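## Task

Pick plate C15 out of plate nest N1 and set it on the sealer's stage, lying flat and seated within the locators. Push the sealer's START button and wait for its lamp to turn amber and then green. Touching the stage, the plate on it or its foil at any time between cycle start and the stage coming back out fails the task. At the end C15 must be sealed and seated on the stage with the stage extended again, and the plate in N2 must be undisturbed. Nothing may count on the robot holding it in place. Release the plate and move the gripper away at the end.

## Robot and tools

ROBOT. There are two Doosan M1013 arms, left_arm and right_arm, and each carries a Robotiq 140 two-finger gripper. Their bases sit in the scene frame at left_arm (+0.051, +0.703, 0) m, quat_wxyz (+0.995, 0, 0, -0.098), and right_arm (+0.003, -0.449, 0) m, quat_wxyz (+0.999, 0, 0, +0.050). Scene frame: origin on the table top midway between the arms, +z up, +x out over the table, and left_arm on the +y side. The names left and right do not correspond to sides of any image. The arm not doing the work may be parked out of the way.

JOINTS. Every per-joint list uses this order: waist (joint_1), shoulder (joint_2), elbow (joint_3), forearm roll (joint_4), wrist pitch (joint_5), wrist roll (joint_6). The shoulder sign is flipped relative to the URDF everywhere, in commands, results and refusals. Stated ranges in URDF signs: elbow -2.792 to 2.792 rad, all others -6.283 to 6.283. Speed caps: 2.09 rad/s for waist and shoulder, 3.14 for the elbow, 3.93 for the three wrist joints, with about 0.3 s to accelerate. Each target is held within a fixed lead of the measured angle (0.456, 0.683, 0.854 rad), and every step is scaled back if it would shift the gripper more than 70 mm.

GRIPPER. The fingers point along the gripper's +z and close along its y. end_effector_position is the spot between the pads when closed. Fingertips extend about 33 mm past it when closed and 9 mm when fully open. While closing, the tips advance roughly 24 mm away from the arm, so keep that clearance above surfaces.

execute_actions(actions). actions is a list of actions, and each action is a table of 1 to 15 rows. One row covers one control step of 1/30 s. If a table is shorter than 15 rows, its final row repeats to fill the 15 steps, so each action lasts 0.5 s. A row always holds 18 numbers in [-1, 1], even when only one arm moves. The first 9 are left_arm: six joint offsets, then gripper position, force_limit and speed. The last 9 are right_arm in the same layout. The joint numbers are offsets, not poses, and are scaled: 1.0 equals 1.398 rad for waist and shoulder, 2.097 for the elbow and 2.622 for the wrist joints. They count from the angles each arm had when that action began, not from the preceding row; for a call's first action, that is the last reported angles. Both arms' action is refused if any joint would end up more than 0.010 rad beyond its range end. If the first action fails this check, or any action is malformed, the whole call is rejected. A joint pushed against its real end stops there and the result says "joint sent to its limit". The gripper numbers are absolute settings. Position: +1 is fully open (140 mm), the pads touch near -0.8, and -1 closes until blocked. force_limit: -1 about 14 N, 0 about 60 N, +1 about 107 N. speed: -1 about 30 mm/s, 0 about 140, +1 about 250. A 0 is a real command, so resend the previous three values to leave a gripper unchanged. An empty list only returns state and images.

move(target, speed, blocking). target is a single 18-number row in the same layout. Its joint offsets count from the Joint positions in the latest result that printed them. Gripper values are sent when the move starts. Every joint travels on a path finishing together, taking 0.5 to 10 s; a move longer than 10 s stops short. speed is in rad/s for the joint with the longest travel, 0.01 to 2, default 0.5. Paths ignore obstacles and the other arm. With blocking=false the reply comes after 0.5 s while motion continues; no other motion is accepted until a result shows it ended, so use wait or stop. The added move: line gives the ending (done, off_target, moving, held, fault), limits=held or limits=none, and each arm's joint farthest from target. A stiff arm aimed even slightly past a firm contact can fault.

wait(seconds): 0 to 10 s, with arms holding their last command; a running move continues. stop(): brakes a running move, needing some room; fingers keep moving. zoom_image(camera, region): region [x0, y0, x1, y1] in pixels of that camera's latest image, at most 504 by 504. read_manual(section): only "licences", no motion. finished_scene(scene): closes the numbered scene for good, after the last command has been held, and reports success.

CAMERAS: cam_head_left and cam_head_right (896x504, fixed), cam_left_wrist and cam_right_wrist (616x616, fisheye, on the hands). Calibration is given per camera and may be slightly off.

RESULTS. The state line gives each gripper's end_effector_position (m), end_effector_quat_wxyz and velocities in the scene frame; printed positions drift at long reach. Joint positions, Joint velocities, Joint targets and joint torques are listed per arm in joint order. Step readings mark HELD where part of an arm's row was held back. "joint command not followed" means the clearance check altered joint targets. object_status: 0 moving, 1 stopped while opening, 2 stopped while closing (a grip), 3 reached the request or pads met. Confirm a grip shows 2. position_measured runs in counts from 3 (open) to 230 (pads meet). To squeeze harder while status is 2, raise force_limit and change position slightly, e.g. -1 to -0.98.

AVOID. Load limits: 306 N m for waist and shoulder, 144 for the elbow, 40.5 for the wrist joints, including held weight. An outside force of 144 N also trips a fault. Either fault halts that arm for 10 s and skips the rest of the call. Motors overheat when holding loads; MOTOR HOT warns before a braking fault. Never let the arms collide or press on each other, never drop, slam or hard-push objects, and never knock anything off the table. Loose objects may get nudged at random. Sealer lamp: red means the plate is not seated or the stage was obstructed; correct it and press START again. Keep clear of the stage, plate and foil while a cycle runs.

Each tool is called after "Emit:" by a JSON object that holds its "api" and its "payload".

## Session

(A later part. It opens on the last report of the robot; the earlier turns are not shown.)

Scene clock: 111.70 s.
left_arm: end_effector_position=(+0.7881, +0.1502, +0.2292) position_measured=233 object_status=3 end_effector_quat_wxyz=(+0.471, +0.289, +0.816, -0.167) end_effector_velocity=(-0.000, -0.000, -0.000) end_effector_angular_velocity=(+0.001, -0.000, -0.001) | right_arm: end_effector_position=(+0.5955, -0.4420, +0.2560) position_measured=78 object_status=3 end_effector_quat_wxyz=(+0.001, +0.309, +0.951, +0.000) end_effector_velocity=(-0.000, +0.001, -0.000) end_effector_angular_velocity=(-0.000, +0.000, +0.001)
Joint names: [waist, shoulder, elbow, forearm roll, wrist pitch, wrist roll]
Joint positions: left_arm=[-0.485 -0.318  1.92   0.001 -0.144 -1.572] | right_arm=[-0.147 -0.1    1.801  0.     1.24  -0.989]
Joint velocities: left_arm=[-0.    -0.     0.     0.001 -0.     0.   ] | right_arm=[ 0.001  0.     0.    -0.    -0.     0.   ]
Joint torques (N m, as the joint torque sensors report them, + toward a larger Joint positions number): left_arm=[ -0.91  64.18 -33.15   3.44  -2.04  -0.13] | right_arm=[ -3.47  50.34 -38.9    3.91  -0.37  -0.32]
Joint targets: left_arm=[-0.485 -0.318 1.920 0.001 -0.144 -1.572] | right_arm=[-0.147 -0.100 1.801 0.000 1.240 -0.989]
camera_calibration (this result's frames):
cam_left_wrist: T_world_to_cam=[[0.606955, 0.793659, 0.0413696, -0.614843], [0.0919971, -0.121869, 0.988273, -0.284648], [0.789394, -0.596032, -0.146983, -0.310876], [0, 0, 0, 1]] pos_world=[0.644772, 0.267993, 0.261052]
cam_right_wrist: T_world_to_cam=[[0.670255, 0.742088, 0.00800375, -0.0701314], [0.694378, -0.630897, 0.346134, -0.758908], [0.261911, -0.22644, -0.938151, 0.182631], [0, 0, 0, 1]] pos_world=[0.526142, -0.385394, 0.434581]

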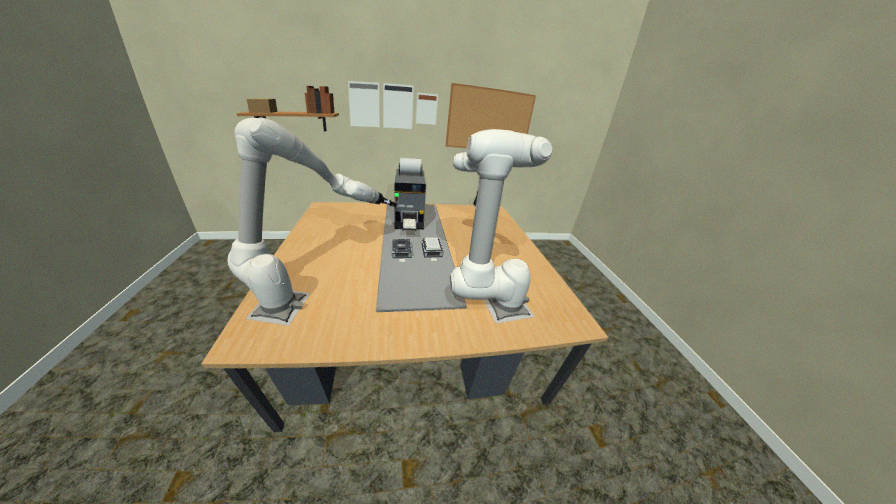

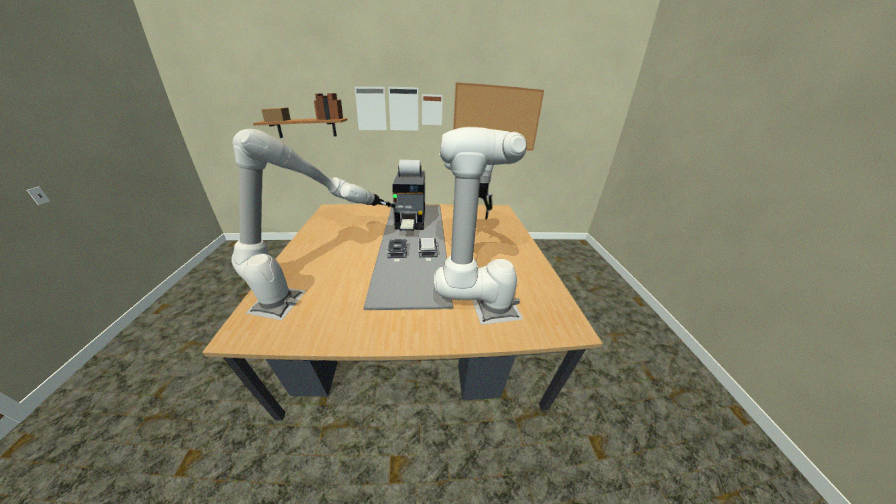

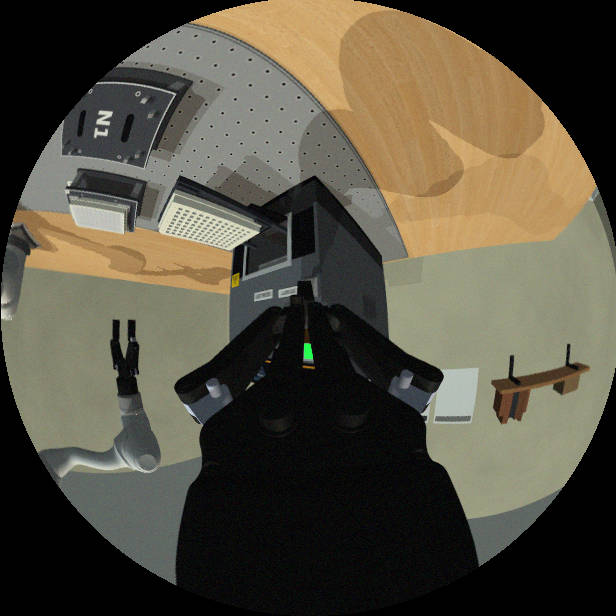

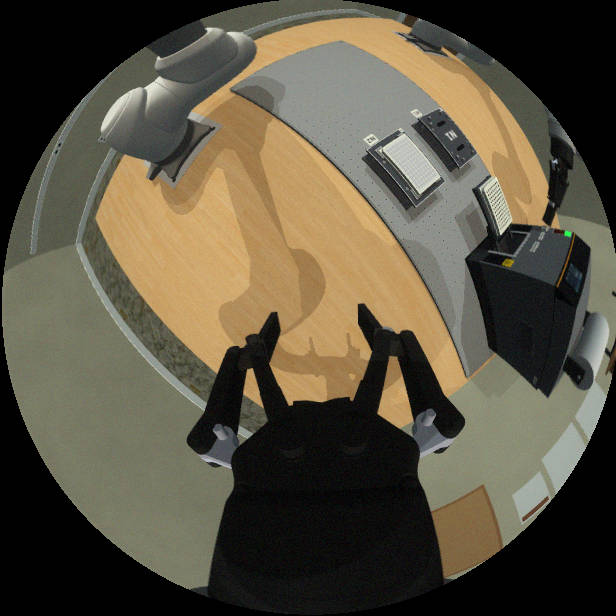

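Emit:
{"api": "move", "payload": {"target": [0,-0.010,-0.0093,0,0.002,0,-1,0,0,0,0,0,0,0,0,0.4,-0.5,-0.6], "speed": 0.03}}

Emit:
{"api": "move", "payload": {"target": [0,0.058,0.054,0,-0.0115,0,-1,0,0,0,0,0,0,0,0,0.4,-0.5,-0.6], "speed": 0.2}}

Emit:
{"api": "zoom_image", "payload": {"camera": "cam_head_left", "region": [360,150,460,260]}}

Scene clock: 113.03 s.
left_arm: end_effector_position=(+0.7958, +0.1439, +0.2287) position_measured=233 object_status=3 end_effector_quat_wxyz=(+0.471, +0.289, +0.816, -0.167) end_effector_velocity=(+0.000, -0.000, -0.000) end_effector_angular_velocity=(+0.001, +0.000, -0.000) | right_arm: end_effector_position=(+0.5955, -0.4420, +0.2560) position_measured=78 object_status=3 end_effector_quat_wxyz=(+0.001, +0.309, +0.951, +0.000) end_effector_velocity=(+0.000, +0.000, +0.000) end_effector_angular_velocity=(-0.000, -0.000, +0.001)
Joint names: [waist, shoulder, elbow, forearm roll, wrist pitch, wrist roll]
Joint positions: left_arm=[-0.485 -0.332  1.901  0.001 -0.139 -1.572] | right_arm=[-0.147 -0.1    1.801  0.     1.24  -0.989]
Joint velocities: left_arm=[-0.    -0.001 -0.001 -0.     0.001  0.001] | right_arm=[ 0.    -0.    -0.001 -0.    -0.     0.   ]
Joint torques (N m, as the joint torque sensors report them, + toward a larger Joint positions number): left_arm=[  7.51  51.34 -48.97   3.    -6.92  -0.29] | right_arm=[ -2.9   49.73 -38.8    3.95  -0.38  -0.21]
Joint targets: left_arm=[-0.485 -0.332 1.901 0.001 -0.139 -1.572] | right_arm=[-0.147 -0.100 1.801 0.000 1.240 -0.989]
move: done; limits=none; left_arm: farthest joint: the waist, 0.000 radians from its target (0.000 radians at the start); right_arm: farthest joint: the waist, 0.000 radians from its target (0.000 radians at the start)
camera_calibration (this result's frames):
cam_left_wrist: T_world_to_cam=[[0.606964, 0.793652, 0.0413763, -0.614542], [0.0920818, -0.121944, 0.988256, -0.285765], [0.789377, -0.596026, -0.147096, -0.320815], [0, 0, 0, 1]] pos_world=[0.652563, 0.261671, 0.260646]
cam_right_wrist: T_world_to_cam=[[0.670255, 0.742088, 0.00800379, -0.0701312], [0.694378, -0.630897, 0.346134, -0.758908], [0.261911, -0.22644, -0.938151, 0.182631], [0, 0, 0, 1]] pos_world=[0.526142, -0.385394, 0.434581]

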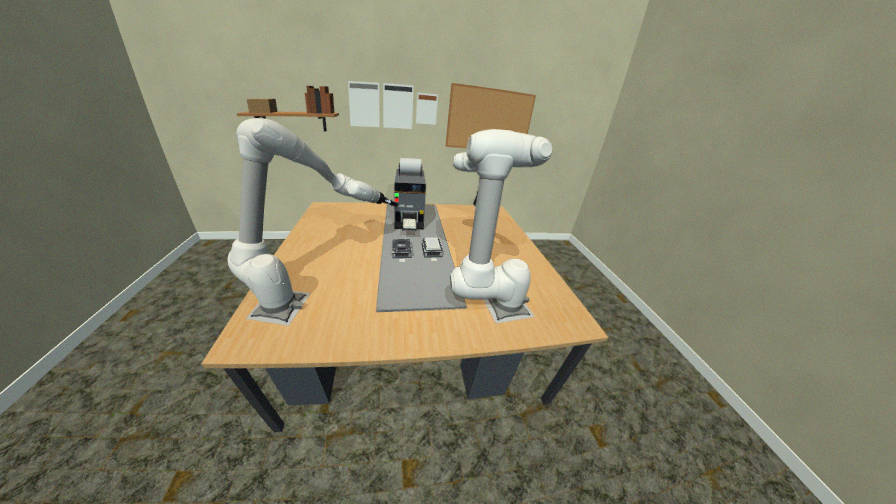

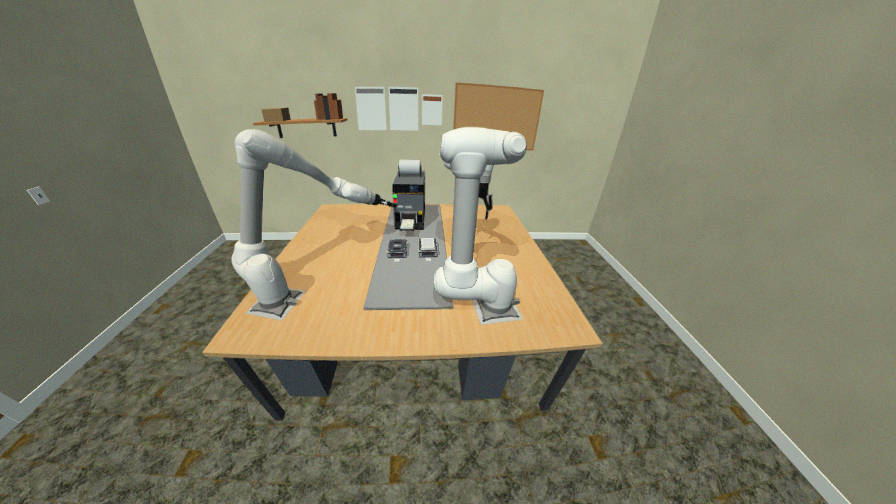

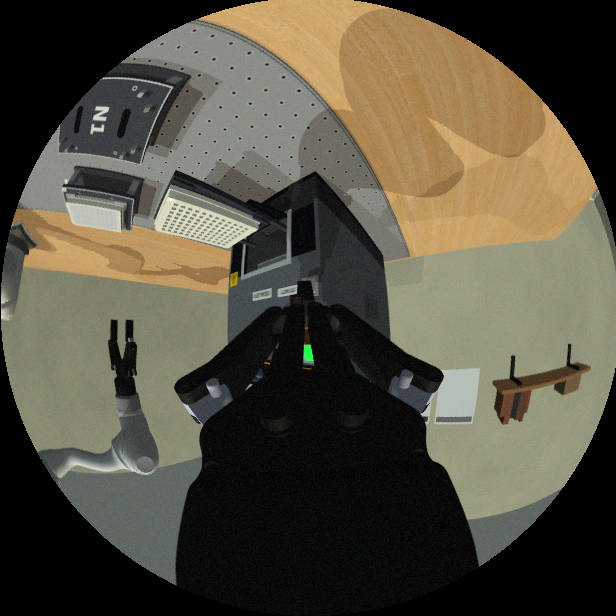

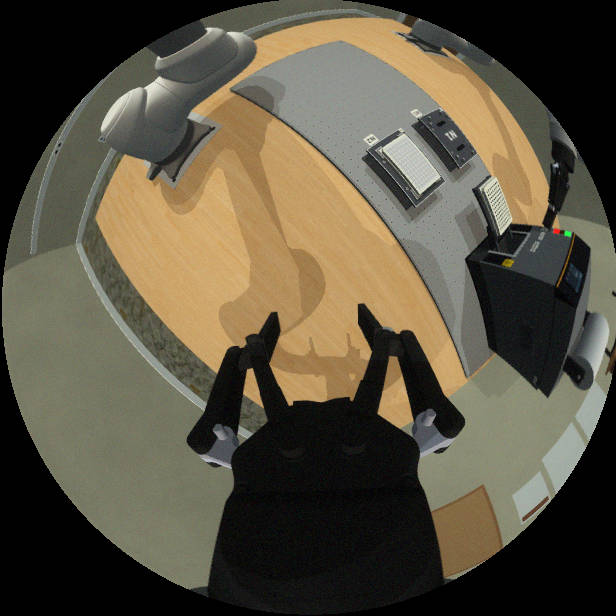

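Scene clock: 113.93 s.
left_arm: end_effector_position=(+0.7494, +0.1814, +0.2286) position_measured=233 object_status=3 end_effector_quat_wxyz=(+0.471, +0.289, +0.817, -0.167) end_effector_velocity=(-0.000, +0.000, -0.001) end_effector_angular_velocity=(-0.000, +0.002, +0.001) | right_arm: end_effector_position=(+0.5955, -0.4420, +0.2560) position_measured=78 object_status=3 end_effector_quat_wxyz=(+0.001, +0.309, +0.951, +0.000) end_effector_velocity=(+0.000, -0.000, -0.000) end_effector_angular_velocity=(+0.000, +0.001, -0.000)
Joint names: [waist, shoulder, elbow, forearm roll, wrist pitch, wrist roll]
Joint positions: left_arm=[-0.485 -0.251  2.014  0.001 -0.169 -1.572] | right_arm=[-0.147 -0.1    1.801  0.     1.24  -0.989]
Joint velocities: left_arm=[ 0.    -0.     0.     0.     0.    -0.002] | right_arm=[-0.    -0.001 -0.     0.     0.    -0.   ]
Joint torques (N m, as the joint torque sensors report them, + toward a larger Joint positions number): left_arm=[ -0.87  55.14 -32.36   3.48  -2.17  -0.09] | right_arm=[ -2.47  50.41 -38.94   3.93  -0.4   -0.41]
Joint targets: left_arm=[-0.485 -0.251 2.014 0.001 -0.169 -1.572] | right_arm=[-0.147 -0.100 1.801 0.000 1.240 -0.989]
move: done; limits=none; left_arm: farthest joint: the waist, 0.000 radians from its target (0.000 radians at the start); right_arm: farthest joint: the waist, 0.000 radians from its target (0.000 radians at the start)
camera_calibration (this result's frames):
cam_left_wrist: T_world_to_cam=[[0.607075, 0.793564, 0.0414139, -0.616252], [0.0936227, -0.12318, 0.987958, -0.277652], [0.78911, -0.595888, -0.149075, -0.261157], [0, 0, 0, 1]] pos_world=[0.606187, 0.299214, 0.260898]
cam_right_wrist: T_world_to_cam=[[0.670255, 0.742088, 0.00800383, -0.0701314], [0.694378, -0.630897, 0.346134, -0.758908], [0.261911, -0.226441, -0.938151, 0.182631], [0, 0, 0, 1]] pos_world=[0.526142, -0.385394, 0.434581]

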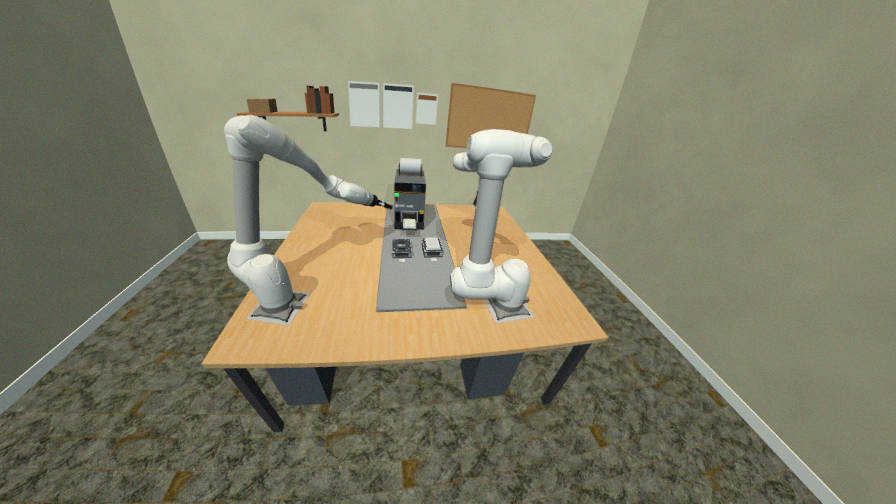

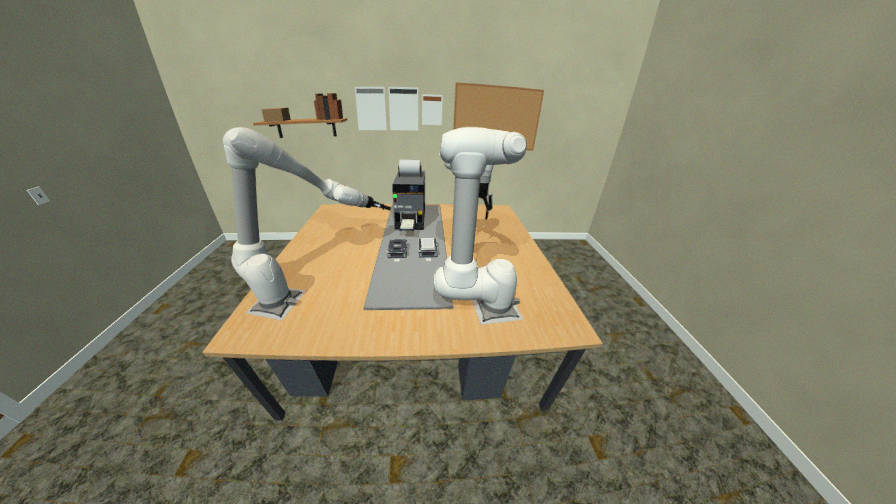

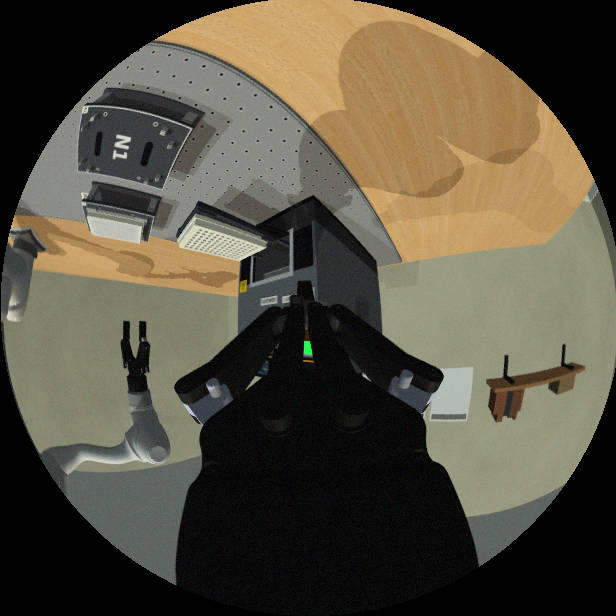

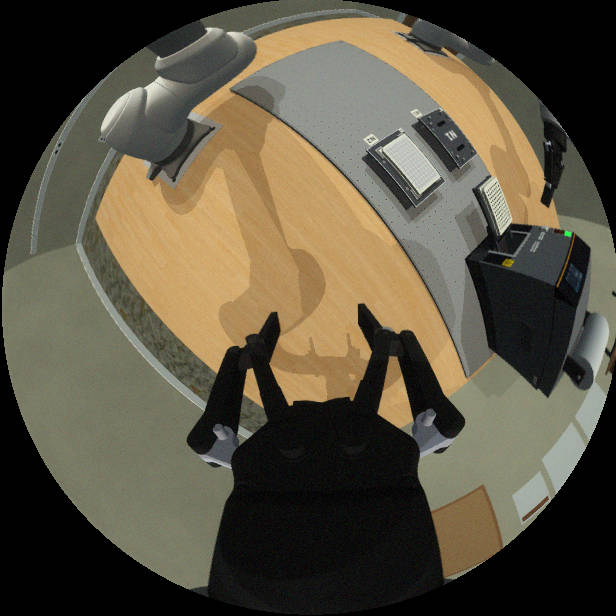

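Region (360, 150, 460, 260) of cam_head_left's 896x504 image, scaled by 4.582, with more detail than that image has; it fills the left 458 columns of this view, and the rest is white.

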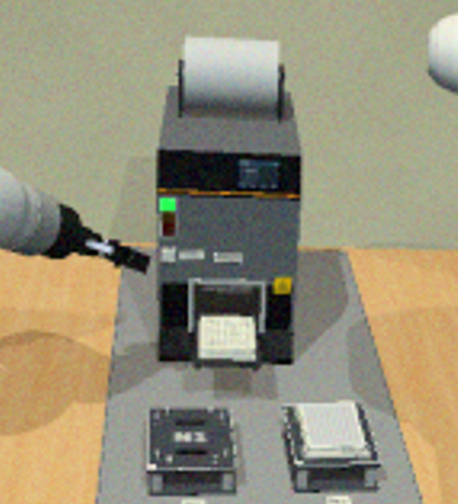

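Emit:
{"api": "zoom_image", "payload": {"camera": "cam_right_wrist", "region": [440,150,616,300]}}

Emit:
{"api": "zoom_image", "payload": {"camera": "cam_left_wrist", "region": [150,170,330,320]}}

Emit:
{"api": "wait", "payload": {"seconds": 1}}

Region (440, 150, 616, 300) of cam_right_wrist's 616x616 image, scaled by 2.864, with more detail than that image has; it fills the top 430 rows of this view, and the rest is white.

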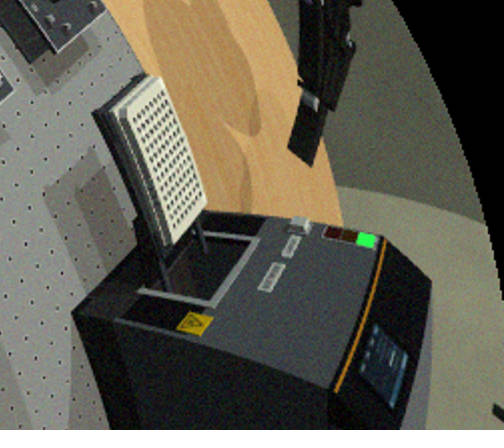

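Region (150, 170, 330, 320) of cam_left_wrist's 616x616 image, scaled by 2.800, with more detail than that image has.

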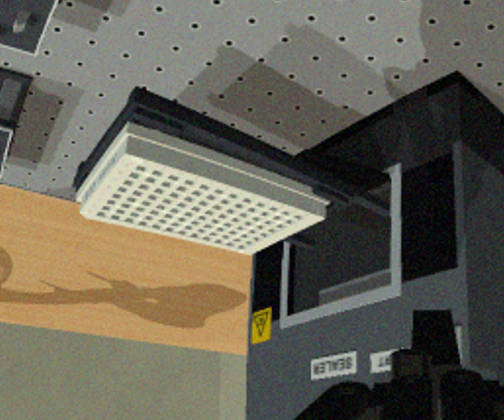

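Scene clock: 115.30 s.
left_arm: end_effector_position=(+0.7494, +0.1815, +0.2286) position_measured=233 object_status=3 end_effector_quat_wxyz=(+0.471, +0.289, +0.817, -0.167) end_effector_velocity=(-0.000, +0.000, +0.001) end_effector_angular_velocity=(-0.001, +0.000, +0.000) | right_arm: end_effector_position=(+0.5955, -0.4420, +0.2560) position_measured=78 object_status=3 end_effector_quat_wxyz=(+0.001, +0.309, +0.951, +0.000) end_effector_velocity=(+0.000, +0.001, -0.000) end_effector_angular_velocity=(+0.001, +0.000, +0.001)
Joint names: [waist, shoulder, elbow, forearm roll, wrist pitch, wrist roll]
Joint positions: left_arm=[-0.485 -0.251  2.014  0.001 -0.169 -1.572] | right_arm=[-0.147 -0.1    1.801  0.     1.24  -0.989]
Joint velocities: left_arm=[-0.     0.001  0.     0.     0.001 -0.001] | right_arm=[ 0.002 -0.    -0.     0.001  0.     0.   ]
Joint torques (N m, as the joint torque sensors report them, + toward a larger Joint positions number): left_arm=[ -0.24  56.42 -32.21   3.54  -2.12  -0.13] | right_arm=[ -3.38  49.92 -38.91   3.99  -0.5   -0.24]
Joint targets: left_arm=[-0.485 -0.251 2.014 0.001 -0.169 -1.572] | right_arm=[-0.147 -0.100 1.801 0.000 1.240 -0.989]
wait: 1.00 s; at rest from the start
camera_calibration (this result's frames):
cam_left_wrist: T_world_to_cam=[[0.607048, 0.793586, 0.041414, -0.616266], [0.0936338, -0.123182, 0.987957, -0.277652], [0.78913, -0.595859, -0.149084, -0.261156], [0, 0, 0, 1]] pos_world=[0.606186, 0.299246, 0.260896]
cam_right_wrist: T_world_to_cam=[[0.670255, 0.742088, 0.00800384, -0.0701313], [0.694378, -0.630897, 0.346134, -0.758908], [0.261912, -0.22644, -0.938151, 0.182631], [0, 0, 0, 1]] pos_world=[0.526142, -0.385394, 0.434581]

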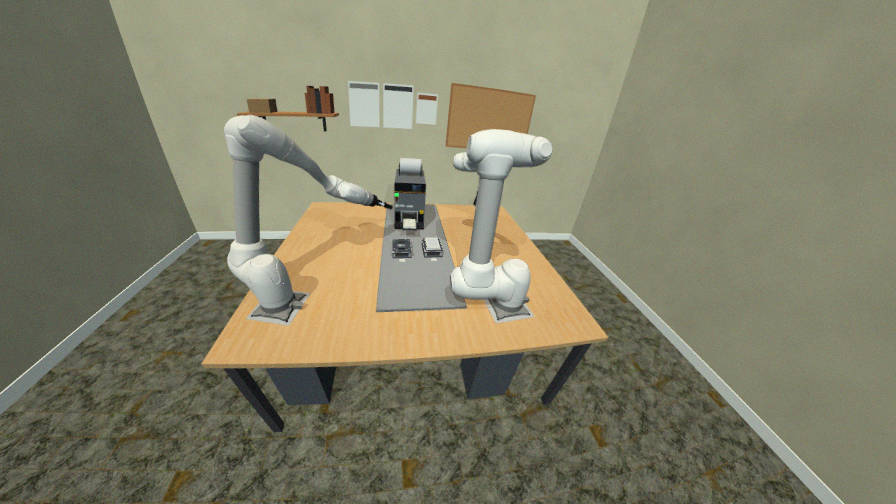

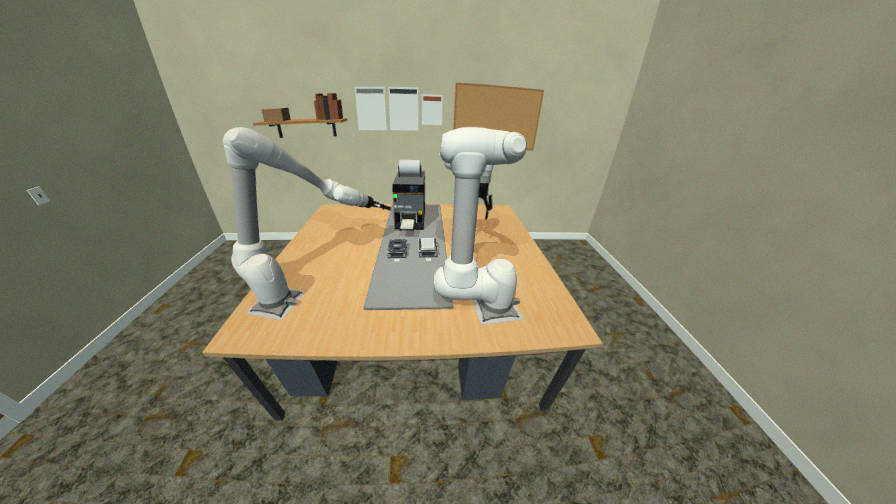

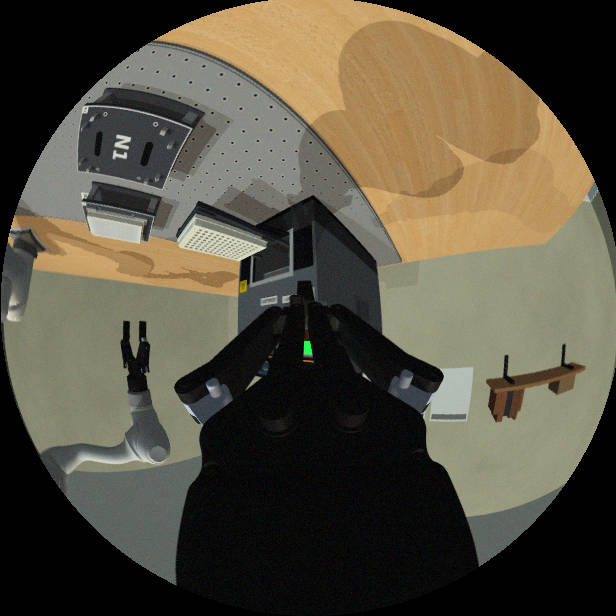

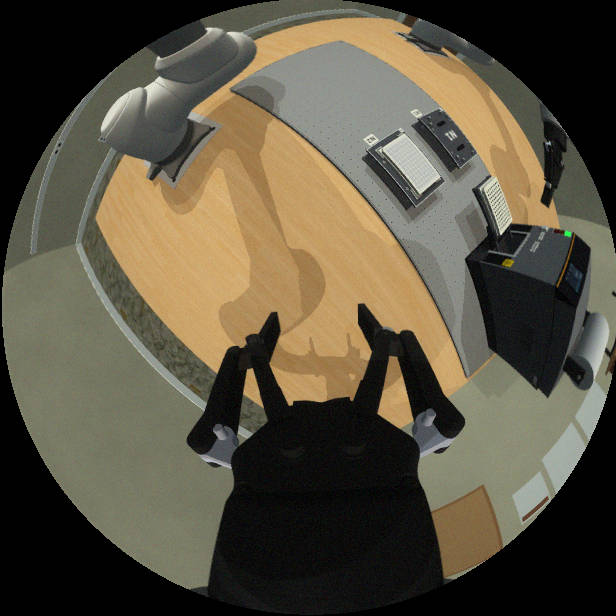

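Emit:
{"api": "move", "payload": {"target": [0,0.179,0.076,0,0.034,0,-1,0,0,0.45,0,0,0,0,0,0.4,-0.5,-0.6], "speed": 0.6}}

Emit:
{"api": "move", "payload": {"target": [0.215,0,0,0,0,0,-1,0,0,0,-0.292,-0.22,0,0.02,0,0.4,-0.5,-0.6], "speed": 0.5}}

Scene clock: 117.30 s.
left_arm: end_effector_position=(+0.6542, +0.2587, +0.2890) position_measured=233 object_status=3 end_effector_quat_wxyz=(+0.471, +0.289, +0.816, -0.167) end_effector_velocity=(-0.000, +0.000, +0.001) end_effector_angular_velocity=(-0.002, +0.000, +0.001) | right_arm: end_effector_position=(+0.4780, -0.0949, +0.2560) position_measured=78 object_status=3 end_effector_quat_wxyz=(+0.001, -0.000, +1.000, +0.001) end_effector_velocity=(-0.000, -0.000, -0.000) end_effector_angular_velocity=(-0.001, +0.000, +0.001)
Joint names: [waist, shoulder, elbow, forearm roll, wrist pitch, wrist roll]
Joint positions: left_arm=[-0.485 -0.001  2.173  0.001 -0.08  -1.572] | right_arm=[ 0.482 -0.1    1.801  0.     1.24  -0.989]
Joint velocities: left_arm=[-0.     0.001  0.    -0.    -0.    -0.002] | right_arm=[ 0.    -0.     0.001 -0.001  0.    -0.   ]
Joint torques (N m, as the joint torque sensors report them, + toward a larger Joint positions number): left_arm=[ -1.26  32.62 -34.15   3.62  -2.05  -0.23] | right_arm=[ -2.25  50.2  -38.79   3.95  -0.29  -0.34]
Joint targets: left_arm=[-0.485 -0.001 2.173 0.001 -0.080 -1.572] | right_arm=[0.482 -0.100 1.801 0.000 1.240 -0.989]
move: done; limits=none; left_arm: farthest joint: the waist, 0.000 radians from its target (0.000 radians at the start); right_arm: farthest joint: the waist, 0.000 radians from its target (0.629 radians at the start)
camera_calibration (this result's frames):
cam_left_wrist: T_world_to_cam=[[0.606915, 0.793687, 0.0414185, -0.622186], [0.0922726, -0.122129, 0.988216, -0.31837], [0.789392, -0.595941, -0.147357, -0.131693], [0, 0, 0, 1]] pos_world=[0.510948, 0.376458, 0.320982]
cam_right_wrist: T_world_to_cam=[[0.105339, 0.994404, 0.00800345, 0.0450271], [0.932669, -0.101585, 0.346134, -0.521998], [0.34501, -0.028997, -0.938151, 0.271022], [0, 0, 0, 1]] pos_world=[0.388603, -0.0899438, 0.434581]

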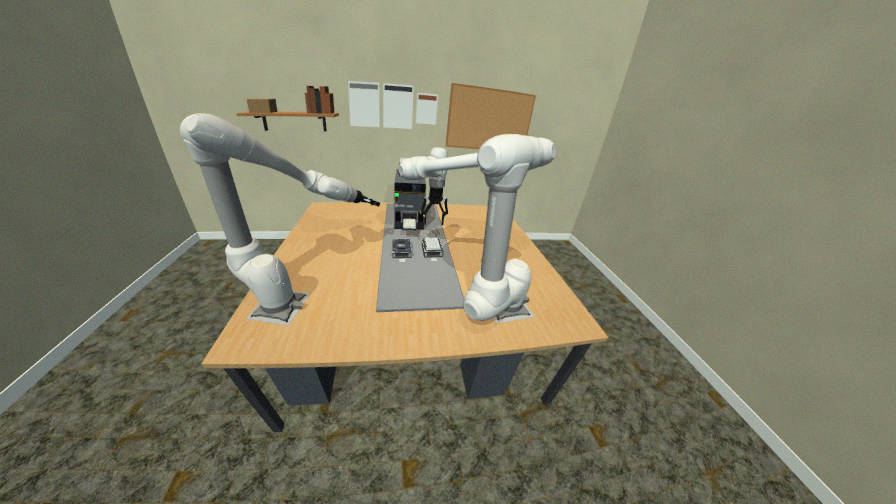

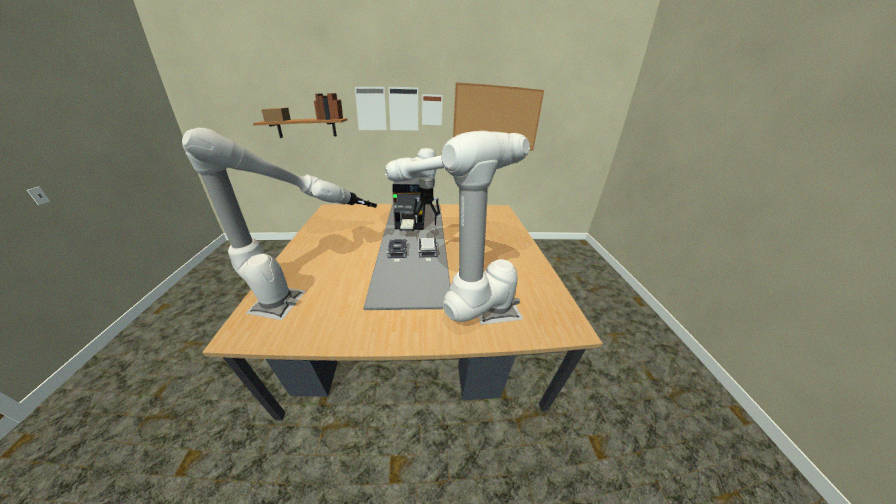

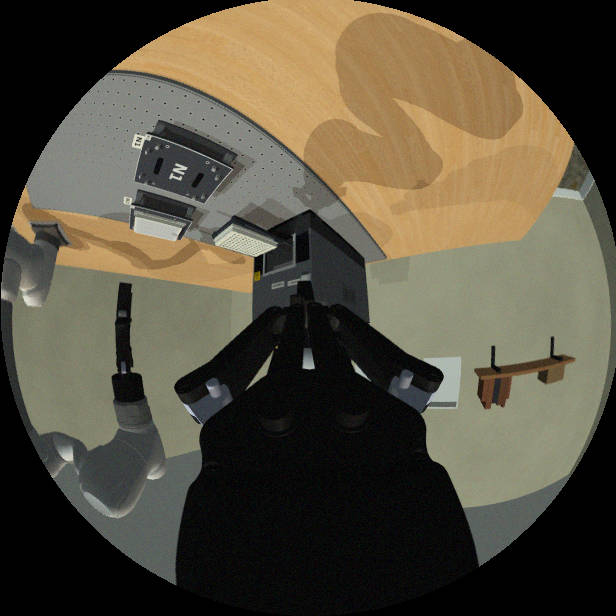

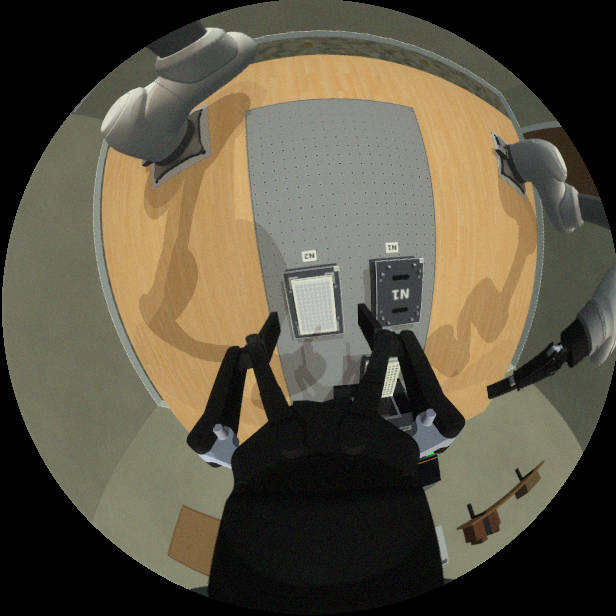

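Scene clock: 118.63 s.
left_arm: end_effector_position=(+0.7588, +0.4573, +0.2890) position_measured=233 object_status=3 end_effector_quat_wxyz=(+0.491, +0.164, +0.850, -0.095) end_effector_velocity=(-0.000, +0.000, +0.001) end_effector_angular_velocity=(-0.001, -0.000, +0.001) | right_arm: end_effector_position=(+0.6859, +0.0420, +0.2091) position_measured=78 object_status=3 end_effector_quat_wxyz=(+0.001, -0.000, +1.000, +0.001) end_effector_velocity=(-0.001, +0.001, +0.000) end_effector_angular_velocity=(-0.000, -0.000, +0.002)
Joint names: [waist, shoulder, elbow, forearm roll, wrist pitch, wrist roll]
Joint positions: left_arm=[-0.184 -0.001  2.173  0.001 -0.08  -1.572] | right_arm=[ 0.482 -0.508  1.339  0.     1.292 -0.989]
Joint velocities: left_arm=[ 0.     0.001  0.    -0.001  0.    -0.001] | right_arm=[ 0.001  0.    -0.    -0.     0.    -0.   ]
Joint torques (N m, as the joint torque sensors report them, + toward a larger Joint positions number): left_arm=[ -1.36  32.88 -34.61   3.64  -2.01  -0.11] | right_arm=[ -3.23  88.42 -39.23   4.04  -0.4   -0.36]
Joint targets: left_arm=[-0.184 -0.001 2.173 0.001 -0.080 -1.572] | right_arm=[0.482 -0.508 1.339 0.000 1.292 -0.989]
move: done; limits=none; left_arm: farthest joint: the waist, 0.000 radians from its target (0.300 radians at the start); right_arm: farthest joint: the waist, 0.000 radians from its target (0.000 radians at the start)
camera_calibration (this result's frames):
cam_left_wrist: T_world_to_cam=[[0.344725, 0.93779, 0.0414185, -0.710224], [0.124299, -0.089337, 0.988215, -0.343059], [0.930438, -0.335514, -0.147363, -0.322002], [0, 0, 0, 1]] pos_world=[0.587077, 0.527357, 0.320981]
cam_right_wrist: T_world_to_cam=[[0.105298, 0.994405, 0.00842372, -0.112709], [0.932485, -0.101677, 0.346602, -0.685702], [0.345519, -0.0286414, -0.937975, 0.15888], [0, 0, 0, 1]] pos_world=[0.596379, 0.0469092, 0.38764]

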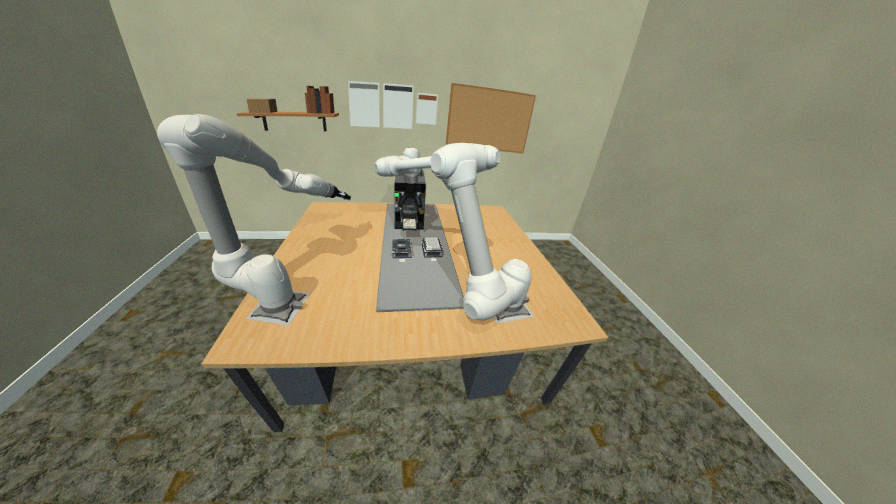

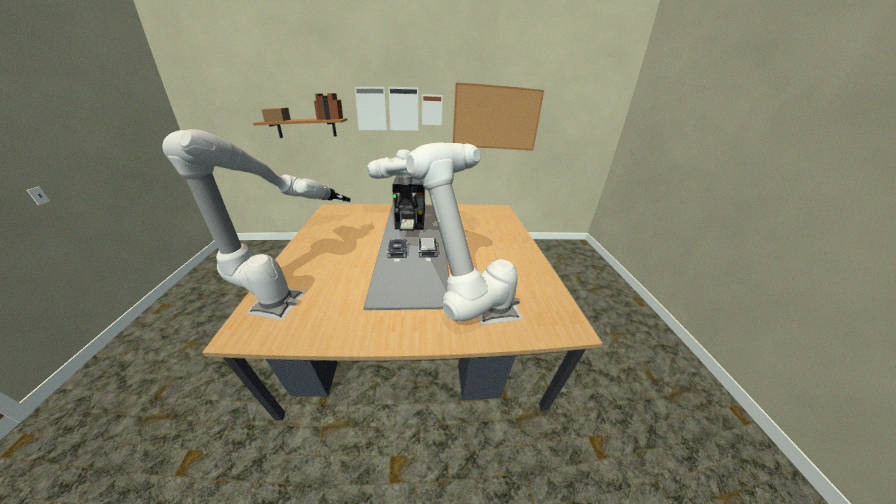

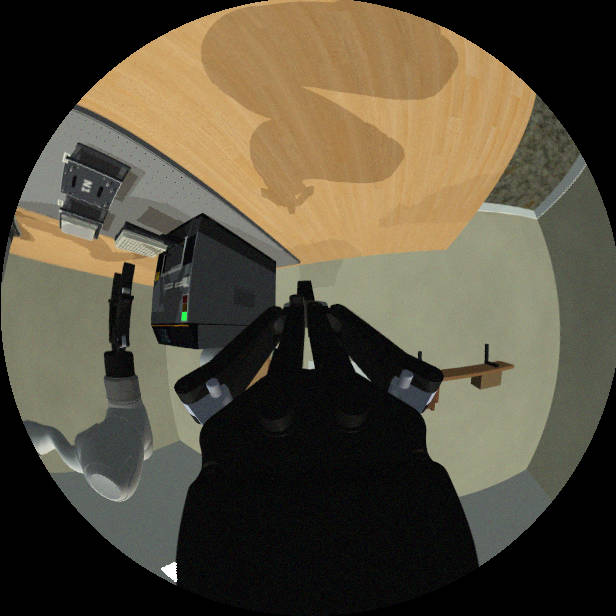

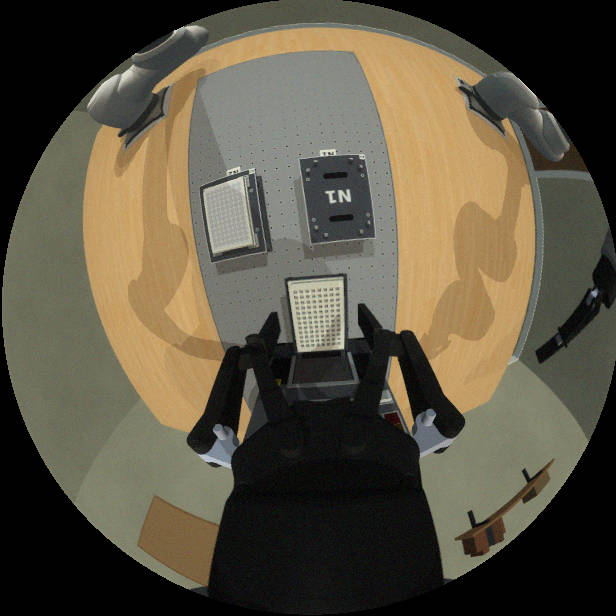

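Emit:
{"api": "zoom_image", "payload": {"camera": "cam_right_wrist", "region": [260,255,380,395]}}

Region (260, 255, 380, 395) of cam_right_wrist's 616x616 image, scaled by 3.600, with more detail than that image has; it fills the left 432 columns of this view, and the rest is white.

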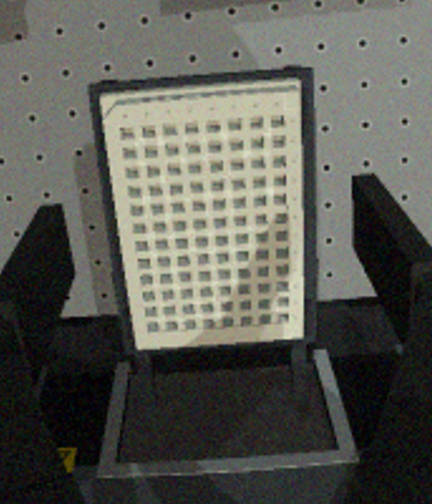

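Emit:
{"api": "move", "payload": {"target": [0,0,0,0,0,0,-1,0,0,0,-0.0115,0.015,0,-0.018,0,0.4,-0.5,-0.6], "speed": 0.2}}

Emit:
{"api": "zoom_image", "payload": {"camera": "cam_right_wrist", "region": [250,250,390,410]}}

Scene clock: 120.20 s.
left_arm: end_effector_position=(+0.7588, +0.4573, +0.2890) position_measured=233 object_status=3 end_effector_quat_wxyz=(+0.491, +0.164, +0.850, -0.095) end_effector_velocity=(+0.000, -0.000, -0.001) end_effector_angular_velocity=(-0.000, +0.000, +0.000) | right_arm: end_effector_position=(+0.6865, +0.0424, +0.1788) position_measured=78 object_status=3 end_effector_quat_wxyz=(+0.001, -0.000, +1.000, +0.001) end_effector_velocity=(-0.000, +0.000, -0.000) end_effector_angular_velocity=(+0.000, -0.000, +0.001)
Joint names: [waist, shoulder, elbow, forearm roll, wrist pitch, wrist roll]
Joint positions: left_arm=[-0.184 -0.001  2.173  0.001 -0.08  -1.572] | right_arm=[ 0.482 -0.524  1.371  0.     1.245 -0.989]
Joint velocities: left_arm=[-0.    -0.001 -0.    -0.    -0.001 -0.   ] | right_arm=[ 0. -0. -0. -0. -0. -0.]
Joint torques (N m, as the joint torque sensors report them, + toward a larger Joint positions number): left_arm=[ -0.54  32.8  -34.35   3.49  -2.21  -0.12] | right_arm=[ -2.94  90.57 -39.13   3.99  -0.45  -0.32]
Joint targets: left_arm=[-0.184 -0.001 2.173 0.001 -0.080 -1.572] | right_arm=[0.482 -0.524 1.371 0.000 1.245 -0.989]
move: done; limits=none; left_arm: farthest joint: the waist, 0.000 radians from its target (0.000 radians at the start); right_arm: farthest joint: the waist, 0.000 radians from its target (0.000 radians at the start)
camera_calibration (this result's frames):
cam_left_wrist: T_world_to_cam=[[0.344694, 0.937801, 0.0414185, -0.710231], [0.124302, -0.089333, 0.988215, -0.343061], [0.930449, -0.335484, -0.147363, -0.322024], [0, 0, 0, 1]] pos_world=[0.587083, 0.527374, 0.320981]
cam_right_wrist: T_world_to_cam=[[0.10532, 0.994404, 0.00822333, -0.112881], [0.932571, -0.101636, 0.346383, -0.675744], [0.34528, -0.0288122, -0.938057, 0.130482], [0, 0, 0, 1]] pos_world=[0.597015, 0.047329, 0.357394]

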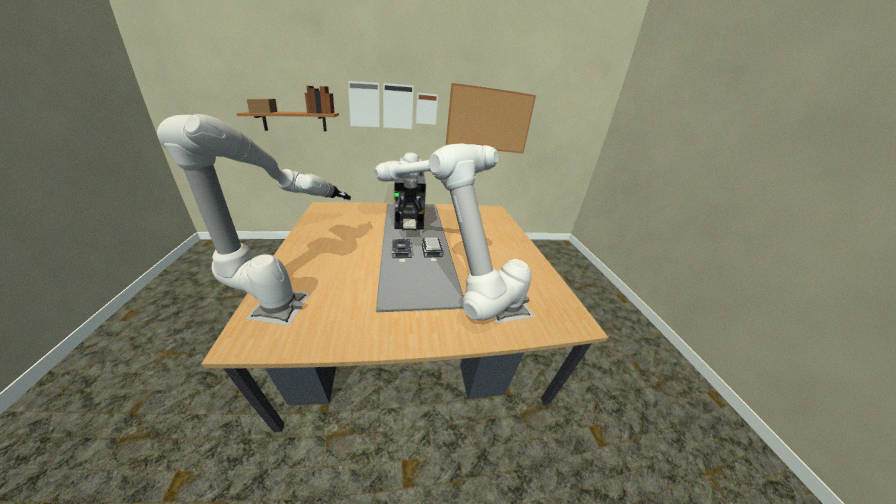

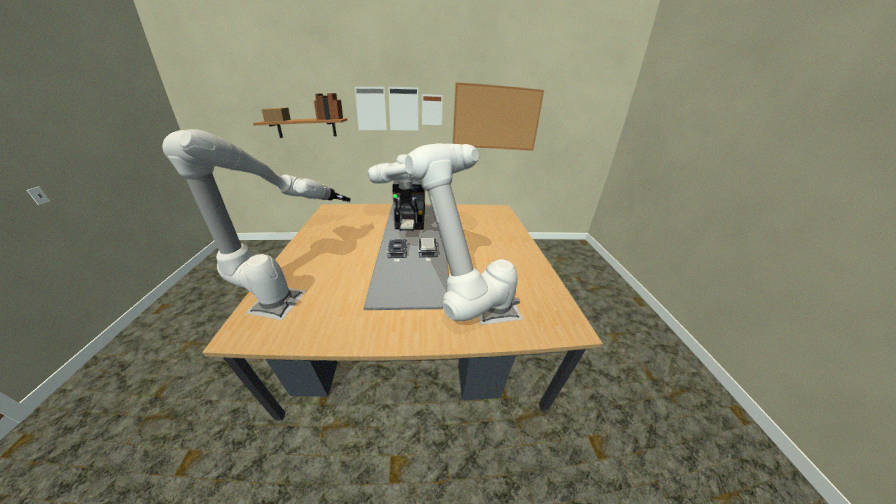

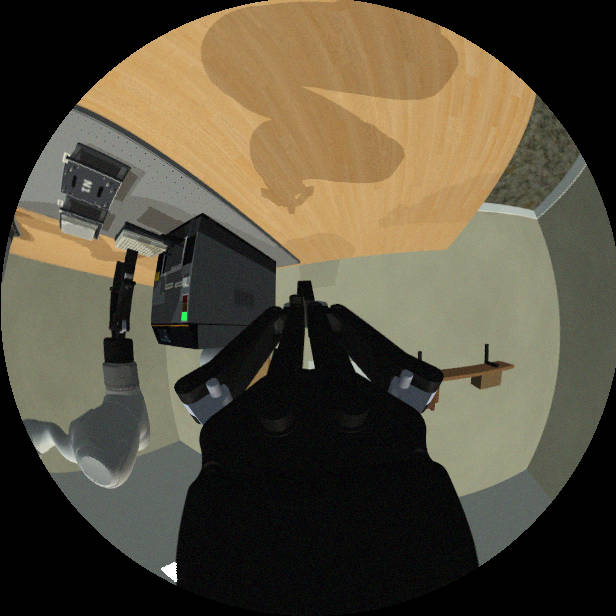

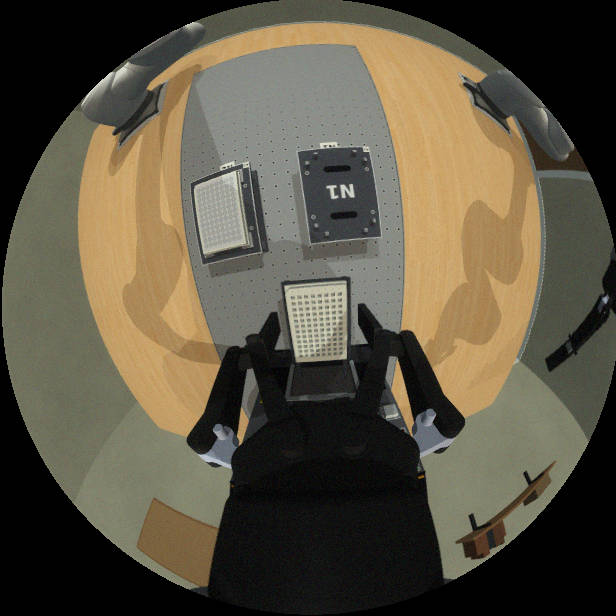

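Region (250, 250, 390, 410) of cam_right_wrist's 616x616 image, scaled by 3.150, with more detail than that image has; it fills the left 441 columns of this view, and the rest is white.

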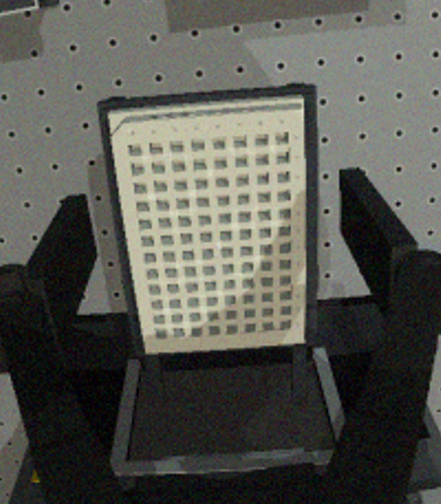

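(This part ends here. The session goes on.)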